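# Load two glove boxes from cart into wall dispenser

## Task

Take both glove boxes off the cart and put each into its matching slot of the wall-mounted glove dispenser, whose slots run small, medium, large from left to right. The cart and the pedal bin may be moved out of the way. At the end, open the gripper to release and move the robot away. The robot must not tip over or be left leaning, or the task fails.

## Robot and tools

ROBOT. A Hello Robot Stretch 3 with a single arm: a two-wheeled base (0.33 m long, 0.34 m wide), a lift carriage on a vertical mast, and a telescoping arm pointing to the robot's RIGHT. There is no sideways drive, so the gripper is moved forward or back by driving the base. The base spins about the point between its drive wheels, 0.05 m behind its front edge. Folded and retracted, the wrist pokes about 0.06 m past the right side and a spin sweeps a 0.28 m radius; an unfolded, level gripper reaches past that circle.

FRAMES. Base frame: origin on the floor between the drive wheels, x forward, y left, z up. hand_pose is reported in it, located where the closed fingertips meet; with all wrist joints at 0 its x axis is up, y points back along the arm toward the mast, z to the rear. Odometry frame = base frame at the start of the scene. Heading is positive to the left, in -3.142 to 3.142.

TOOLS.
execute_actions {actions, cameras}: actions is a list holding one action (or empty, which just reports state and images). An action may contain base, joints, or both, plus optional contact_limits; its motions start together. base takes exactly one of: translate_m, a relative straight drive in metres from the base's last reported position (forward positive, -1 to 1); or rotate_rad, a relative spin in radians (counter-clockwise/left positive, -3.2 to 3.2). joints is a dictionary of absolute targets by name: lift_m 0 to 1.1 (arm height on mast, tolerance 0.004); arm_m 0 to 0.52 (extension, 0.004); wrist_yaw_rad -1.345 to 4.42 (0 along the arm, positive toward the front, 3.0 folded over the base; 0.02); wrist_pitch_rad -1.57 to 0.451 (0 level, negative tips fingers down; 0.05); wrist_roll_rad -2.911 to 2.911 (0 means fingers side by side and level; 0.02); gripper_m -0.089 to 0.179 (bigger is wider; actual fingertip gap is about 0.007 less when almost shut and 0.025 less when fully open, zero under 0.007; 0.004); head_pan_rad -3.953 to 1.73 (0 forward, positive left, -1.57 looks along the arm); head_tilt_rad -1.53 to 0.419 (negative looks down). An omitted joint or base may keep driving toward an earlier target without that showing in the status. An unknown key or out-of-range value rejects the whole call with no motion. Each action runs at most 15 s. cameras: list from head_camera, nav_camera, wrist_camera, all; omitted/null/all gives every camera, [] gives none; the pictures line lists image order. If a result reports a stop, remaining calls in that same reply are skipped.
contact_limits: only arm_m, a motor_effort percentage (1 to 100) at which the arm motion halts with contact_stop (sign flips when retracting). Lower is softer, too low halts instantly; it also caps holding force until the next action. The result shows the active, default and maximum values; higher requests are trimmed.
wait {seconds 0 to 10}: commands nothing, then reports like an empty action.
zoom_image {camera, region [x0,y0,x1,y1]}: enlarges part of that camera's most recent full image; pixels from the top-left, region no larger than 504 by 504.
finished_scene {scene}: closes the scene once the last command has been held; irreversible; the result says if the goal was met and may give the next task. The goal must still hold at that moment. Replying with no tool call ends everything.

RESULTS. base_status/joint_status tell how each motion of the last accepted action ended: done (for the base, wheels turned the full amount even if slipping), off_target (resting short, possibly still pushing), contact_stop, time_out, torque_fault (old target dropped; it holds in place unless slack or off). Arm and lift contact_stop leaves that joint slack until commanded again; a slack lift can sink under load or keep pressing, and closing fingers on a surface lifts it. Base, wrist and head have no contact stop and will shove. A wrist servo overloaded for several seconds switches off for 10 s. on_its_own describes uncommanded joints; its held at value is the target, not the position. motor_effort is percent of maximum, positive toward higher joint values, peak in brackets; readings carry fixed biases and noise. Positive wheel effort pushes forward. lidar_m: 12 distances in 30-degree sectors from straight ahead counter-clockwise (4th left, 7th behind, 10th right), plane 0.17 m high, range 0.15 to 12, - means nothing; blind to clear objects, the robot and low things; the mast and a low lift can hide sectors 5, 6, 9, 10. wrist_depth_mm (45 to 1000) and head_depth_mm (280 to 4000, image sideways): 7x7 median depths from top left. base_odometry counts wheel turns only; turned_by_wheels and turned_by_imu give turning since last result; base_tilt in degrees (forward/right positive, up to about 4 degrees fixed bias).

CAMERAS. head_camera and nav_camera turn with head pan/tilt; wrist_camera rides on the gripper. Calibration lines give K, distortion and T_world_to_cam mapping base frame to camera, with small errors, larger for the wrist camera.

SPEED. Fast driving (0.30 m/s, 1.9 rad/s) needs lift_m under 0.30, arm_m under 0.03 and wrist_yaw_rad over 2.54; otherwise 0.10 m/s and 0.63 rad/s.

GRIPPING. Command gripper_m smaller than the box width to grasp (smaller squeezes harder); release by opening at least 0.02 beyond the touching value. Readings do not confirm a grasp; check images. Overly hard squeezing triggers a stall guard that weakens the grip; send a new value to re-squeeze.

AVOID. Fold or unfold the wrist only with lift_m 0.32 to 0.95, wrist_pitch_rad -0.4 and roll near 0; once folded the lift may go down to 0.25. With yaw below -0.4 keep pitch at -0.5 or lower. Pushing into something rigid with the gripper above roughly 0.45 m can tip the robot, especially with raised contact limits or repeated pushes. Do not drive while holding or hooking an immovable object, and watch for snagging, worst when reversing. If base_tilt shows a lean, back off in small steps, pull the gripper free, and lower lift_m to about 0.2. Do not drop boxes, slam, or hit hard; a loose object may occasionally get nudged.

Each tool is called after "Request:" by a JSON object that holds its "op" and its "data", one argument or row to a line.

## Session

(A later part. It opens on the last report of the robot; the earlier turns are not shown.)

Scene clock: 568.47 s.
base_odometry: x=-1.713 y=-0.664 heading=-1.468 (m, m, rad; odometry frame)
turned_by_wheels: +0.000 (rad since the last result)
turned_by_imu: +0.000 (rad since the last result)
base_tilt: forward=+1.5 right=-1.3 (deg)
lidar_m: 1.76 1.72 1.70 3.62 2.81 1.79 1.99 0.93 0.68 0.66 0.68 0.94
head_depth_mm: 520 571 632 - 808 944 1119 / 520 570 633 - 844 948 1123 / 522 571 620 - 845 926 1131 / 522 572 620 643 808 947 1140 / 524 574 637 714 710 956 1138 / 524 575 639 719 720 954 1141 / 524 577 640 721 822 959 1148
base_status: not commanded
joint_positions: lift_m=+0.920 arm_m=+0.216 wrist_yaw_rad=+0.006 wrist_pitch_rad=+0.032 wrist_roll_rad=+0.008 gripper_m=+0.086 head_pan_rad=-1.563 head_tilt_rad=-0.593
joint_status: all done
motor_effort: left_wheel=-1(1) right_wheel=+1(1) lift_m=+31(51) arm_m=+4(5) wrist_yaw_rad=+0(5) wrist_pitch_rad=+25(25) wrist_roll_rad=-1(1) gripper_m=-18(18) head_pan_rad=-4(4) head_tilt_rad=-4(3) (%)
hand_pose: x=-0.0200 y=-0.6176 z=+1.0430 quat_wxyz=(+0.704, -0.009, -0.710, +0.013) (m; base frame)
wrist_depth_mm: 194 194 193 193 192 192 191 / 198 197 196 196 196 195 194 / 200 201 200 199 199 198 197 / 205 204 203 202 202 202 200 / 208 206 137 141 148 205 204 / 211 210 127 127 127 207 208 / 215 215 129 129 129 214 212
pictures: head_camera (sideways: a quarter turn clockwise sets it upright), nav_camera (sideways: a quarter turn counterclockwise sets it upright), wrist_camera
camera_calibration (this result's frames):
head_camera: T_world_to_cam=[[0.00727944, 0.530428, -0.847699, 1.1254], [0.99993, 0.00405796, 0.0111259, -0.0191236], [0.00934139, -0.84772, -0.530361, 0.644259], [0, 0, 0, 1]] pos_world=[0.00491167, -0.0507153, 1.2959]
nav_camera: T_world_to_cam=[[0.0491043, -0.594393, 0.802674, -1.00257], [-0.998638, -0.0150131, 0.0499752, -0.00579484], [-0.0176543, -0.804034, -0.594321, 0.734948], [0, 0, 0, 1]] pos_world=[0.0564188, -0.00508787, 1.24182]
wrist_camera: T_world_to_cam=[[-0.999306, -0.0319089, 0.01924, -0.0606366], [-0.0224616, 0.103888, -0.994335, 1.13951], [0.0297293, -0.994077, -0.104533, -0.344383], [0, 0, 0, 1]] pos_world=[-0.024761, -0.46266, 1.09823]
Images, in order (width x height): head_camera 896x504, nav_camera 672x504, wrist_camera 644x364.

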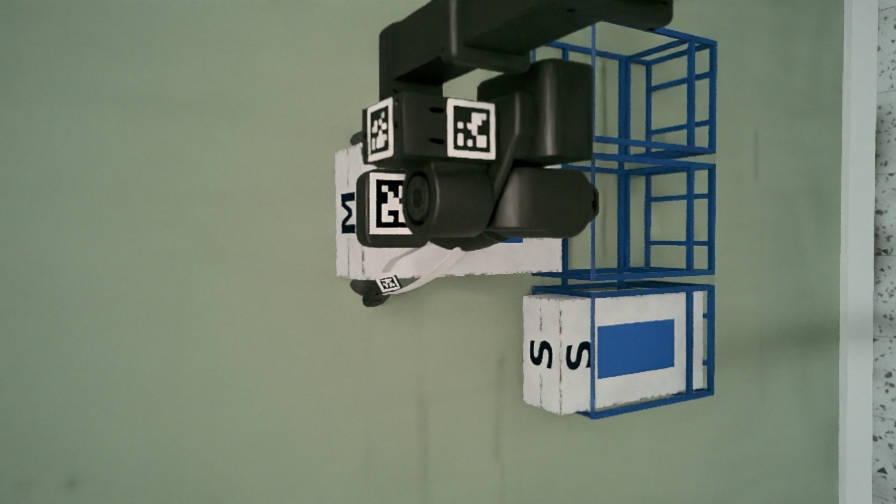

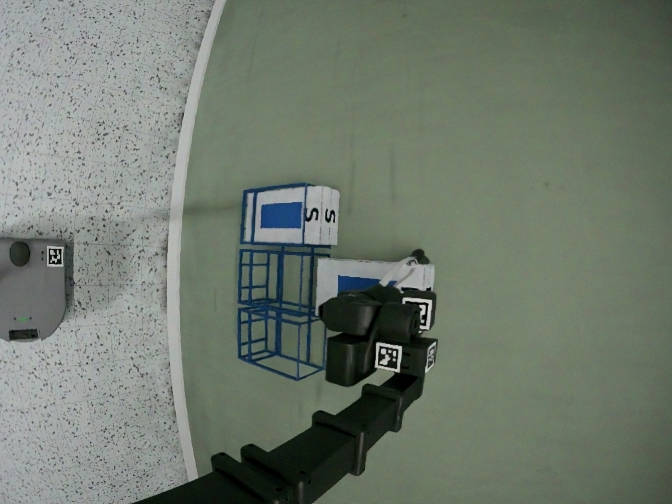

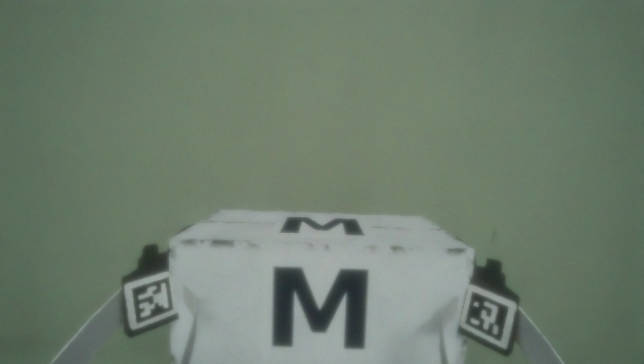

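Request:
{"op": "execute_actions", "data": {
  "actions": [
    {"base": {"translate_m": 0.002}, "joints": {"lift_m": 0.907}}
  ],
  "cameras": ["head_camera"]
}}

Request:
{"op": "zoom_image", "data": {
  "camera": "head_camera",
  "region": [500, 130, 660, 310]
}}

Scene clock: 606.37 s.
base_odometry: x=-1.713 y=-0.666 heading=-1.468 (m, m, rad; odometry frame)
turned_by_wheels: +0.000 (rad since the last result)
turned_by_imu: +0.000 (rad since the last result)
base_tilt: forward=+1.5 right=-1.2 (deg)
lidar_m: 1.76 1.72 1.70 3.61 2.80 1.79 1.99 0.93 0.68 0.66 0.68 0.94
head_depth_mm: 519 569 631 676 845 959 1123 / 519 572 632 - 853 947 1128 / 522 574 616 - 868 929 1133 / 521 573 622 632 818 949 1130 / 522 576 638 716 711 953 1142 / 524 574 639 719 723 950 1140 / 525 577 640 720 825 959 1147
base_status: done
joint_positions: lift_m=+0.907 arm_m=+0.216 wrist_yaw_rad=+0.005 wrist_pitch_rad=+0.032 wrist_roll_rad=+0.008 gripper_m=+0.086 head_pan_rad=-1.563 head_tilt_rad=-0.593
joint_status: all done
motor_effort: left_wheel=-1(3) right_wheel=+2(5) lift_m=+31(29) arm_m=+4(4) wrist_yaw_rad=+0(0) wrist_pitch_rad=+25(25) wrist_roll_rad=-1(1) gripper_m=-19(18) head_pan_rad=-4(4) head_tilt_rad=-4(4) (%)
hand_pose: x=-0.0201 y=-0.6176 z=+1.0300 quat_wxyz=(+0.704, -0.009, -0.710, +0.013) (m; base frame)
wrist_depth_mm: 194 194 194 193 192 191 190 / 197 198 197 196 195 195 194 / 201 200 200 199 199 197 197 / 205 203 203 202 201 202 201 / 208 207 136 141 147 205 205 / 212 210 128 127 127 208 208 / 214 215 130 129 129 213 211
pictures: head_camera (sideways: a quarter turn clockwise sets it upright)
camera_calibration (this result's frames):
head_camera: T_world_to_cam=[[0.00727925, 0.530428, -0.847699, 1.1254], [0.99993, 0.00405831, 0.0111259, -0.0191236], [0.00934169, -0.84772, -0.530361, 0.644259], [0, 0, 0, 1]] pos_world=[0.00491168, -0.0507153, 1.2959]
Images, in order (width x height): head_camera 896x504.

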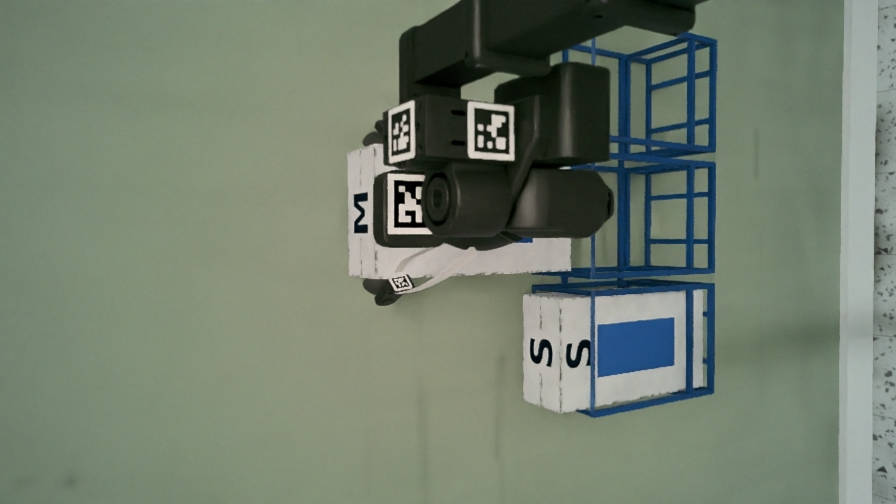

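Region (500, 130, 660, 310) of head_camera's 896x504 image, scaled by 2.800, with more detail than that image has.

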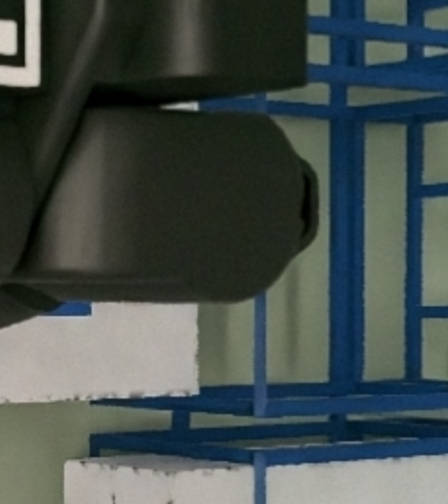

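Request:
{"op": "execute_actions", "data": {
  "actions": [
    {"joints": {"lift_m": 0.865}}
  ],
  "cameras": ["head_camera", "wrist_camera"]
}}

Scene clock: 612.90 s.
base_odometry: x=-1.713 y=-0.666 heading=-1.468 (m, m, rad; odometry frame)
turned_by_wheels: +0.000 (rad since the last result)
turned_by_imu: +0.000 (rad since the last result)
base_tilt: forward=+1.5 right=-1.2 (deg)
lidar_m: 1.76 1.72 1.70 3.61 2.80 1.80 1.99 0.92 0.68 0.66 0.68 0.94
head_depth_mm: 519 572 632 699 - 943 1123 / 521 572 635 686 - 957 1127 / 521 573 634 608 - 946 1132 / 522 573 636 642 776 951 1135 / 523 574 637 718 710 951 1133 / 524 576 638 718 722 958 1144 / 525 577 638 721 821 962 1147
base_status: not commanded
joint_positions: lift_m=+0.865 arm_m=+0.216 wrist_yaw_rad=+0.005 wrist_pitch_rad=+0.032 wrist_roll_rad=+0.008 gripper_m=+0.086 head_pan_rad=-1.563 head_tilt_rad=-0.593
joint_status: all done
motor_effort: left_wheel=-1(1) right_wheel=+2(1) lift_m=+31(31) arm_m=+4(4) wrist_yaw_rad=+0(1) wrist_pitch_rad=+24(24) wrist_roll_rad=-1(1) gripper_m=-18(18) head_pan_rad=-4(4) head_tilt_rad=-4(3) (%)
hand_pose: x=-0.0201 y=-0.6176 z=+0.9880 quat_wxyz=(+0.704, -0.009, -0.710, +0.013) (m; base frame)
wrist_depth_mm: 195 194 193 193 193 191 191 / 198 197 197 196 196 195 196 / 200 200 199 200 199 198 197 / 205 203 205 203 202 202 202 / 208 207 136 141 147 205 205 / 212 209 127 127 127 208 208 / 216 215 130 129 129 214 212
pictures: head_camera (sideways: a quarter turn clockwise sets it upright), wrist_camera
camera_calibration (this result's frames):
head_camera: T_world_to_cam=[[0.00727937, 0.530428, -0.847699, 1.1254], [0.99993, 0.00405808, 0.0111259, -0.0191236], [0.00934149, -0.84772, -0.530361, 0.644258], [0, 0, 0, 1]] pos_world=[0.00491167, -0.0507153, 1.2959]
wrist_camera: T_world_to_cam=[[-0.999324, -0.0313231, 0.0192453, -0.0593729], [-0.0224001, 0.103701, -0.994356, 1.08478], [0.0291506, -0.994115, -0.104333, -0.35036], [0, 0, 0, 1]] pos_world=[-0.0248204, -0.462651, 1.04325]
Images, in order (width x height): head_camera 896x504, wrist_camera 644x364.

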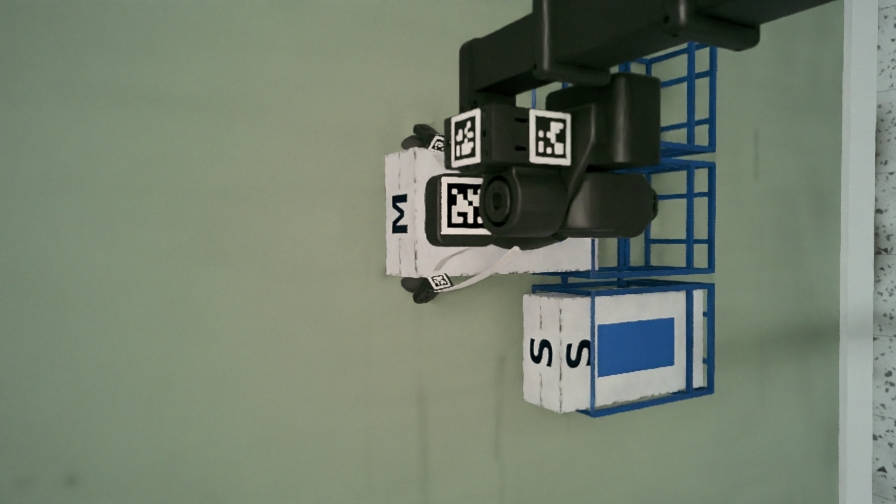

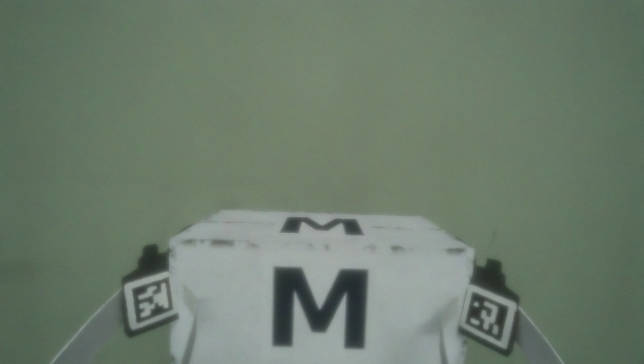

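Request:
{"op": "execute_actions", "data": {
  "actions": [
    {"joints": {"lift_m": 0.745}}
  ],
  "cameras": ["head_camera", "wrist_camera"]
}}

Scene clock: 619.07 s.
base_odometry: x=-1.713 y=-0.666 heading=-1.468 (m, m, rad; odometry frame)
turned_by_wheels: +0.000 (rad since the last result)
turned_by_imu: +0.000 (rad since the last result)
base_tilt: forward=+1.5 right=-1.2 (deg)
lidar_m: 1.76 1.72 1.70 3.61 2.81 1.80 1.99 0.92 0.68 0.66 0.68 0.94
head_depth_mm: 519 571 631 710 788 910 - / 520 570 631 710 782 - 1121 / 521 573 633 701 683 - 1128 / 522 575 635 705 700 956 1136 / 522 574 637 717 712 953 1141 / 524 576 639 718 720 955 1146 / 525 577 642 719 821 955 1146
base_status: not commanded
joint_positions: lift_m=+0.745 arm_m=+0.216 wrist_yaw_rad=+0.005 wrist_pitch_rad=+0.032 wrist_roll_rad=+0.008 gripper_m=+0.086 head_pan_rad=-1.563 head_tilt_rad=-0.593
joint_status: all done
motor_effort: left_wheel=-1(1) right_wheel=+1(2) lift_m=+31(27) arm_m=+4(4) wrist_yaw_rad=+0(0) wrist_pitch_rad=+24(25) wrist_roll_rad=-1(1) gripper_m=-18(19) head_pan_rad=-4(4) head_tilt_rad=-4(4) (%)
hand_pose: x=-0.0201 y=-0.6176 z=+0.8680 quat_wxyz=(+0.704, -0.009, -0.710, +0.013) (m; base frame)
wrist_depth_mm: 194 194 193 193 192 192 191 / 197 197 197 195 195 196 195 / 201 200 200 199 199 198 197 / 204 203 203 203 203 201 201 / 208 206 137 141 148 205 205 / 210 193 128 127 127 208 208 / 146 144 130 129 129 213 212
pictures: head_camera (sideways: a quarter turn clockwise sets it upright), wrist_camera
camera_calibration (this result's frames):
head_camera: T_world_to_cam=[[0.00727931, 0.530428, -0.847699, 1.1254], [0.99993, 0.00405819, 0.0111259, -0.0191236], [0.00934159, -0.84772, -0.530361, 0.644259], [0, 0, 0, 1]] pos_world=[0.00491168, -0.0507153, 1.2959]
wrist_camera: T_world_to_cam=[[-0.999324, -0.0313221, 0.019247, -0.0570646], [-0.0223999, 0.103642, -0.994362, 0.965444], [0.0291507, -0.994121, -0.104274, -0.362934], [0, 0, 0, 1]] pos_world=[-0.0248204, -0.462649, 0.923255]
Images, in order (width x height): head_camera 896x504, wrist_camera 644x364.

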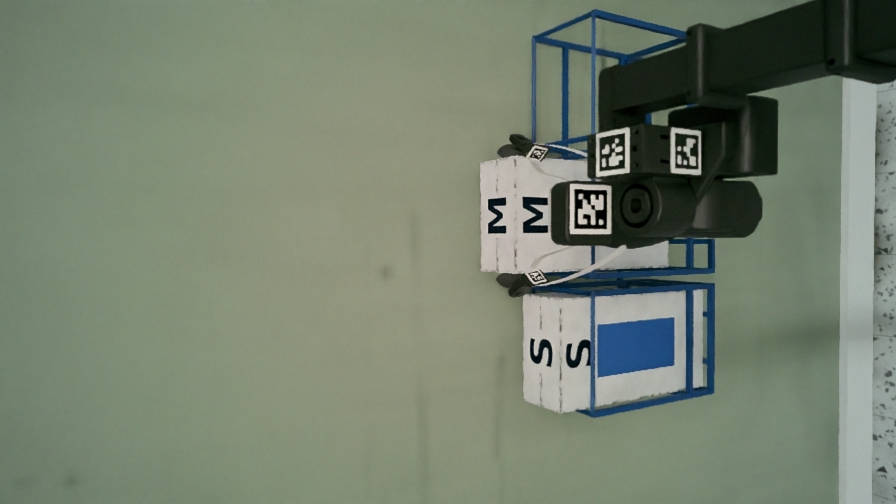

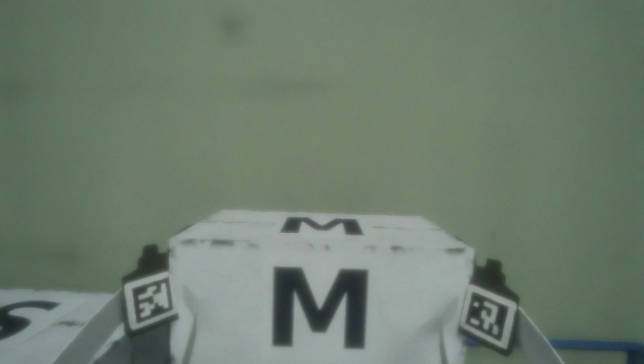

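Request:
{"op": "execute_actions", "data": {
  "actions": [
    {"joints": {"lift_m": 0.704}}
  ],
  "cameras": ["head_camera", "wrist_camera"]
}}

Scene clock: 622.77 s.
base_odometry: x=-1.713 y=-0.666 heading=-1.468 (m, m, rad; odometry frame)
turned_by_wheels: +0.000 (rad since the last result)
turned_by_imu: +0.000 (rad since the last result)
base_tilt: forward=+1.5 right=-1.2 (deg)
lidar_m: 1.76 1.72 1.69 3.61 2.80 1.80 1.99 0.93 0.68 0.66 0.68 0.94
head_depth_mm: 519 569 632 710 793 922 1081 / 519 571 631 713 794 - 1132 / 520 572 633 712 707 - 1134 / 520 571 636 713 711 958 1138 / 522 574 637 717 712 956 1132 / 526 575 638 716 722 958 1144 / 523 577 641 722 824 956 1145
base_status: not commanded
joint_positions: lift_m=+0.704 arm_m=+0.216 wrist_yaw_rad=+0.005 wrist_pitch_rad=+0.032 wrist_roll_rad=+0.008 gripper_m=+0.086 head_pan_rad=-1.563 head_tilt_rad=-0.593
joint_status: all done
motor_effort: left_wheel=-1(1) right_wheel=+1(2) lift_m=+31(31) arm_m=+4(5) wrist_yaw_rad=-1(0) wrist_pitch_rad=+25(24) wrist_roll_rad=-2(1) gripper_m=-18(18) head_pan_rad=-5(4) head_tilt_rad=-4(4) (%)
hand_pose: x=-0.0201 y=-0.6176 z=+0.8271 quat_wxyz=(+0.704, -0.009, -0.710, +0.013) (m; base frame)
wrist_depth_mm: 195 194 193 193 192 191 191 / 198 197 196 196 195 195 195 / 201 200 200 198 199 198 198 / 204 203 204 202 202 202 200 / 157 170 136 141 147 205 205 / 114 128 128 127 127 207 207 / - 135 130 129 129 209 211
pictures: head_camera (sideways: a quarter turn clockwise sets it upright), wrist_camera
camera_calibration (this result's frames):
head_camera: T_world_to_cam=[[0.00727924, 0.530428, -0.847699, 1.1254], [0.99993, 0.00405831, 0.0111259, -0.0191236], [0.00934169, -0.84772, -0.530361, 0.644259], [0, 0, 0, 1]] pos_world=[0.00491168, -0.0507153, 1.2959]
wrist_camera: T_world_to_cam=[[-0.999324, -0.0313183, 0.0192481, -0.0562751], [-0.022399, 0.103589, -0.994368, 0.924663], [0.029148, -0.994127, -0.104221, -0.367256], [0, 0, 0, 1]] pos_world=[-0.0248207, -0.462647, 0.882263]
Images, in order (width x height): head_camera 896x504, wrist_camera 644x364.

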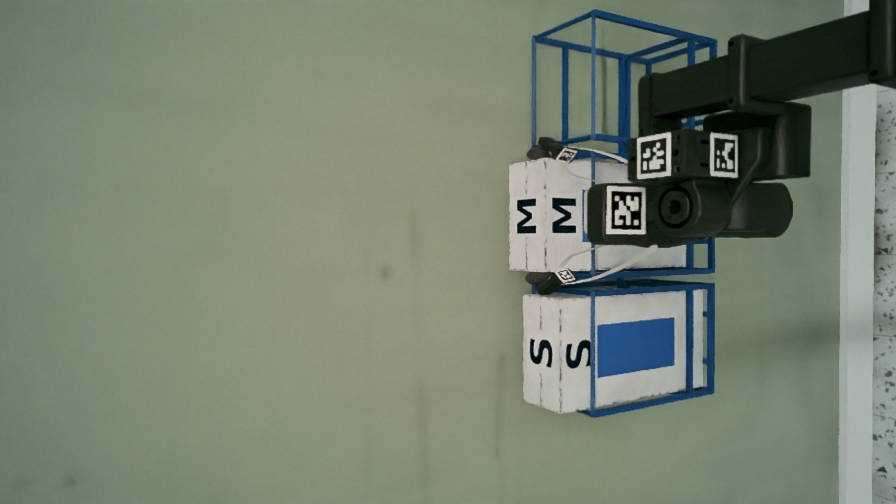

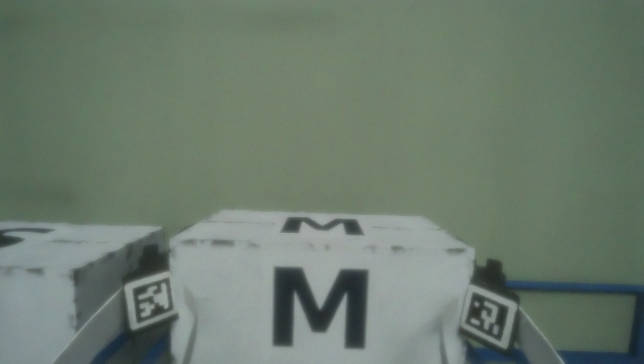

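Request:
{"op": "execute_actions", "data": {
  "actions": [
    {"joints": {"lift_m": 0.698}}
  ],
  "cameras": ["wrist_camera"]
}}

Scene clock: 628.90 s.
base_odometry: x=-1.713 y=-0.666 heading=-1.468 (m, m, rad; odometry frame)
turned_by_wheels: +0.000 (rad since the last result)
turned_by_imu: +0.000 (rad since the last result)
base_tilt: forward=+1.4 right=-1.2 (deg)
lidar_m: 1.76 1.72 1.70 3.60 2.79 1.79 1.99 0.93 0.68 0.66 0.68 0.94
head_depth_mm: 520 571 632 709 795 924 1087 / 520 570 632 710 797 - 1166 / 521 572 635 713 706 - 1134 / 522 574 635 715 710 962 1139 / 522 575 638 716 711 952 1134 / 523 576 639 716 721 953 1145 / 525 576 642 718 826 957 1144
base_status: not commanded
joint_positions: lift_m=+0.698 arm_m=+0.216 wrist_yaw_rad=+0.005 wrist_pitch_rad=+0.048 wrist_roll_rad=+0.007 gripper_m=+0.086 head_pan_rad=-1.563 head_tilt_rad=-0.593
joint_status: all done
motor_effort: left_wheel=-1(1) right_wheel=+2(2) lift_m=+29(32) arm_m=+3(4) wrist_yaw_rad=-1(0) wrist_pitch_rad=+19(24) wrist_roll_rad=-1(1) gripper_m=-18(18) head_pan_rad=-5(4) head_tilt_rad=-3(4) (%)
hand_pose: x=-0.0201 y=-0.6178 z=+0.8252 quat_wxyz=(+0.705, -0.015, -0.709, +0.018) (m; base frame)
wrist_depth_mm: 195 196 195 195 195 193 193 / 198 198 198 198 197 196 197 / 202 201 200 200 200 199 199 / 205 205 204 203 202 202 202 / 151 168 137 141 147 204 204 / 113 128 127 127 127 207 207 / - 131 129 129 129 207 211
pictures: wrist_camera
camera_calibration (this result's frames):
wrist_camera: T_world_to_cam=[[-0.999302, -0.0308804, 0.0210223, -0.0574547], [-0.0236677, 0.0879595, -0.995843, 0.914333], [0.0289029, -0.995645, -0.088629, -0.381479], [0, 0, 0, 1]] pos_world=[-0.0247486, -0.462016, 0.87793]
Images, in order (width x height): wrist_camera 644x364.

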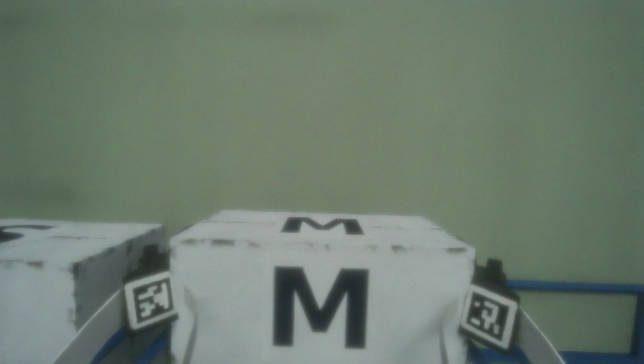

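Pads on the rim. Release.

Request:
{"op": "execute_actions", "data": {
  "actions": [
    {"joints": {"gripper_m": 0.155, "wrist_pitch_rad": 0.07}}
  ],
  "cameras": ["head_camera", "wrist_camera"]
}}

Scene clock: 632.80 s.
base_odometry: x=-1.713 y=-0.666 heading=-1.468 (m, m, rad; odometry frame)
turned_by_wheels: +0.000 (rad since the last result)
turned_by_imu: +0.000 (rad since the last result)
base_tilt: forward=+1.5 right=-1.2 (deg)
lidar_m: 1.77 1.72 1.71 3.61 2.81 1.79 1.99 0.93 0.68 0.66 0.68 0.94
head_depth_mm: 520 569 632 709 797 917 1090 / 520 572 634 715 794 - 1158 / 520 573 636 715 729 - 1139 / 522 575 635 716 708 971 1135 / 523 575 639 718 710 952 1136 / 524 576 640 719 722 955 1140 / 525 578 639 719 825 958 1144
base_status: not commanded
joint_positions: lift_m=+0.698 arm_m=+0.216 wrist_yaw_rad=-0.006 wrist_pitch_rad=+0.045 wrist_roll_rad=+0.007 gripper_m=+0.155 head_pan_rad=-1.563 head_tilt_rad=-0.593
joint_status: all done
motor_effort: left_wheel=-3(3) right_wheel=+6(5) lift_m=+29(29) arm_m=+4(4) wrist_yaw_rad=+9(10) wrist_pitch_rad=+10(18) wrist_roll_rad=-1(1) gripper_m=+5(92) head_pan_rad=-4(4) head_tilt_rad=-4(3) (%)
hand_pose: x=-0.0230 y=-0.6178 z=+0.8243 quat_wxyz=(+0.705, -0.018, -0.709, +0.013) (m; base frame)
wrist_depth_mm: 194 194 194 194 194 195 195 / 197 196 197 197 197 198 197 / 199 200 200 200 200 200 201 / 201 202 203 203 203 204 203 / 149 172 163 172 204 207 207 / 119 127 126 126 127 206 209 / - 131 126 127 127 209 212
pictures: head_camera (sideways: a quarter turn clockwise sets it upright), wrist_camera
camera_calibration (this result's frames):
head_camera: T_world_to_cam=[[0.00727943, 0.530428, -0.847699, 1.1254], [0.99993, 0.00405795, 0.0111259, -0.0191236], [0.00934139, -0.84772, -0.530361, 0.644259], [0, 0, 0, 1]] pos_world=[0.00491167, -0.0507153, 1.2959]
wrist_camera: T_world_to_cam=[[-0.999579, -0.0199057, 0.021108, -0.0535697], [-0.0228424, 0.0913637, -0.995556, 0.915338], [0.0178887, -0.995619, -0.09178, -0.37907], [0, 0, 0, 1]] pos_world=[-0.0258575, -0.462104, 0.87761]
Images, in order (width x height): head_camera 896x504, wrist_camera 644x364.

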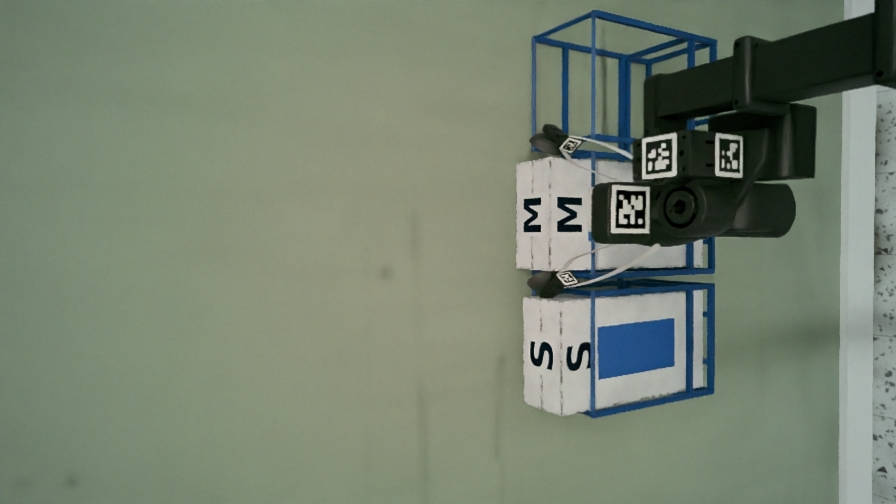

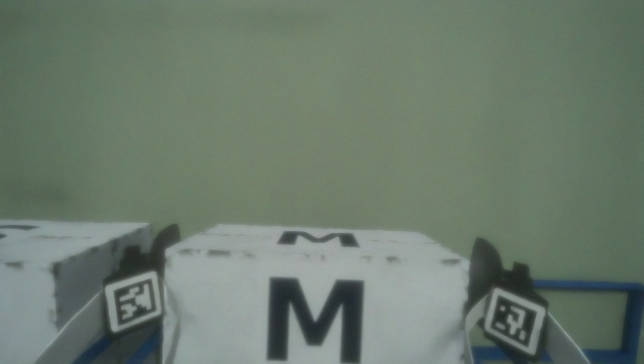

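Request:
{"op": "execute_actions", "data": {
  "actions": [
    {"joints": {"lift_m": 0.76, "wrist_yaw_rad": -0.008}}
  ],
  "cameras": ["head_camera", "wrist_camera"]
}}

Scene clock: 639.30 s.
base_odometry: x=-1.713 y=-0.666 heading=-1.468 (m, m, rad; odometry frame)
turned_by_wheels: +0.000 (rad since the last result)
turned_by_imu: +0.000 (rad since the last result)
base_tilt: forward=+1.4 right=-1.2 (deg)
lidar_m: 1.76 1.72 1.70 3.62 2.81 1.79 1.99 0.92 0.68 0.66 0.68 0.94
head_depth_mm: 520 571 632 710 786 911 - / 522 571 635 712 790 - 1123 / 521 571 633 711 767 - 1131 / 524 572 636 714 732 954 1136 / 524 574 638 714 712 954 1137 / 523 575 639 719 722 959 1142 / 525 575 640 723 823 961 1150
base_status: not commanded
joint_positions: lift_m=+0.760 arm_m=+0.216 wrist_yaw_rad=-0.010 wrist_pitch_rad=+0.046 wrist_roll_rad=+0.007 gripper_m=+0.155 head_pan_rad=-1.563 head_tilt_rad=-0.593
joint_status: all done
motor_effort: left_wheel=-1(3) right_wheel=+1(6) lift_m=+50(54) arm_m=+4(4) wrist_yaw_rad=+2(10) wrist_pitch_rad=+8(9) wrist_roll_rad=-1(1) gripper_m=+0(5) head_pan_rad=-4(4) head_tilt_rad=-4(3) (%)
hand_pose: x=-0.0241 y=-0.6178 z=+0.8862 quat_wxyz=(+0.705, -0.020, -0.709, +0.013) (m; base frame)
wrist_depth_mm: 193 194 195 195 195 195 196 / 196 196 197 198 198 198 199 / 199 200 200 201 200 201 201 / 201 203 203 203 204 204 204 / 206 205 205 207 206 207 208 / 207 - 209 209 209 209 211 / - 174 176 178 212 214 214
pictures: head_camera (sideways: a quarter turn clockwise sets it upright), wrist_camera
camera_calibration (this result's frames):
head_camera: T_world_to_cam=[[0.00727937, 0.530428, -0.847699, 1.1254], [0.99993, 0.00405808, 0.0111259, -0.0191236], [0.00934149, -0.84772, -0.530361, 0.644258], [0, 0, 0, 1]] pos_world=[0.00491167, -0.0507153, 1.2959]
wrist_camera: T_world_to_cam=[[-0.999654, -0.0156137, 0.0211493, -0.0533555], [-0.0224651, 0.0895601, -0.995728, 0.975929], [0.0136528, -0.995859, -0.0898799, -0.375323], [0, 0, 0, 1]] pos_world=[-0.0262885, -0.462007, 0.939155]
Images, in order (width x height): head_camera 896x504, wrist_camera 644x364.

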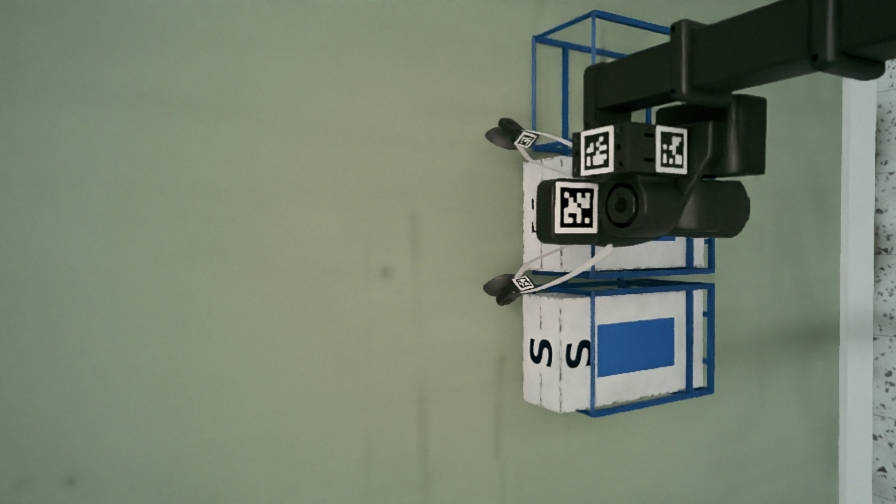

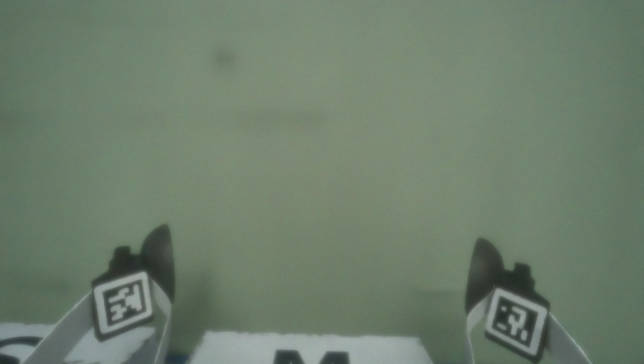

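Request:
{"op": "execute_actions", "data": {
  "actions": [
    {"joints": {"arm_m": 0.003, "wrist_yaw_rad": 1.5, "lift_m": 0.8}}
  ],
  "cameras": ["head_camera", "nav_camera"]
}}

Scene clock: 646.57 s.
base_odometry: x=-1.713 y=-0.666 heading=-1.468 (m, m, rad; odometry frame)
turned_by_wheels: +0.000 (rad since the last result)
turned_by_imu: +0.000 (rad since the last result)
base_tilt: forward=+1.5 right=-1.3 (deg)
lidar_m: 1.77 1.72 1.70 3.61 2.81 1.79 1.99 0.92 0.68 0.66 0.68 0.94
head_depth_mm: 519 570 631 711 792 939 1117 / 522 571 633 712 798 946 1096 / 520 572 636 718 718 802 1083 / 522 573 636 715 718 931 1140 / 524 575 639 715 711 954 1137 / 524 574 638 718 722 954 1141 / 526 577 640 720 824 961 1142
base_status: not commanded
joint_positions: lift_m=+0.800 arm_m=+0.003 wrist_yaw_rad=+1.499 wrist_pitch_rad=+0.047 wrist_roll_rad=+0.007 gripper_m=+0.155 head_pan_rad=-1.563 head_tilt_rad=-0.593
joint_status: all done
motor_effort: left_wheel=-1(2) right_wheel=+2(2) lift_m=+50(49) arm_m=-2(2) wrist_yaw_rad=+0(4) wrist_pitch_rad=+9(9) wrist_roll_rad=-1(1) gripper_m=+1(1) head_pan_rad=-4(4) head_tilt_rad=-4(3) (%)
hand_pose: x=+0.2351 y=-0.1667 z=+0.9263 quat_wxyz=(+0.505, +0.471, -0.530, +0.492) (m; base frame)
wrist_depth_mm: - - - - - 773 525 / - - - - - 757 521 / - - - - - 752 521 / - - - - - 746 521 / - - - - - 745 515 / - - - - - 662 512 / - - - - - 770 486
pictures: head_camera (sideways: a quarter turn clockwise sets it upright), nav_camera (sideways: a quarter turn counterclockwise sets it upright)
camera_calibration (this result's frames):
head_camera: T_world_to_cam=[[0.00728713, 0.530438, -0.847692, 1.12539], [0.99993, 0.00404316, 0.0111258, -0.0191235], [0.00932891, -0.847714, -0.530371, 0.644272], [0, 0, 0, 1]] pos_world=[0.00491092, -0.0507152, 1.2959]
nav_camera: T_world_to_cam=[[0.0490957, -0.594404, 0.802667, -1.00257], [-0.998638, -0.014999, 0.0499751, -0.00579472], [-0.0176661, -0.804027, -0.594331, 0.73496], [0, 0, 0, 1]] pos_world=[0.0564187, -0.00508789, 1.24182]
Images, in order (width x height): head_camera 896x504, nav_camera 672x504.

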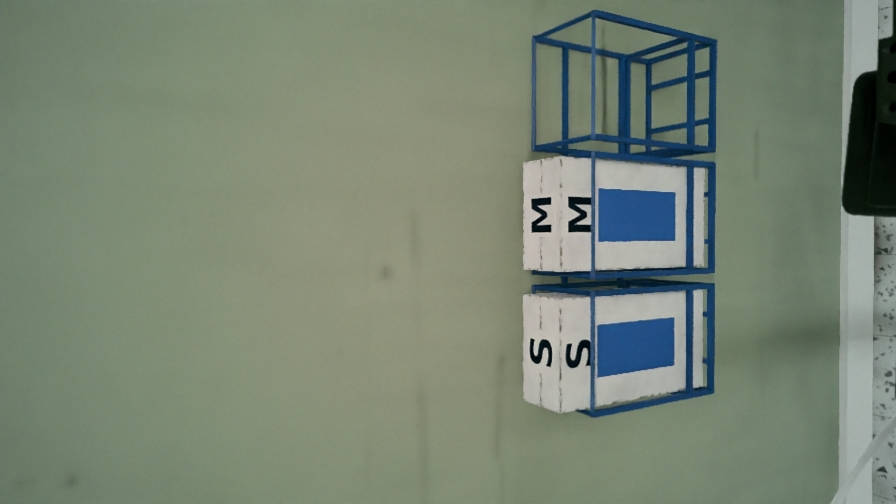

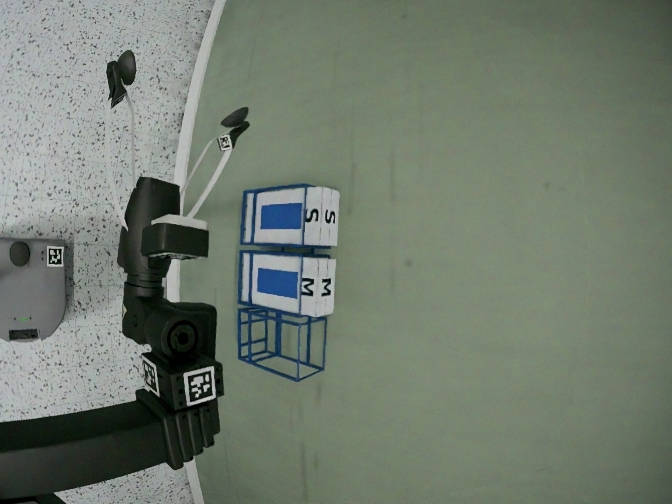

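Both boxes are seated and the gripper is clear.

Request:
{"op": "finished_scene", "data": {
  "scene": 2
}}

The scene is finished: the task was done.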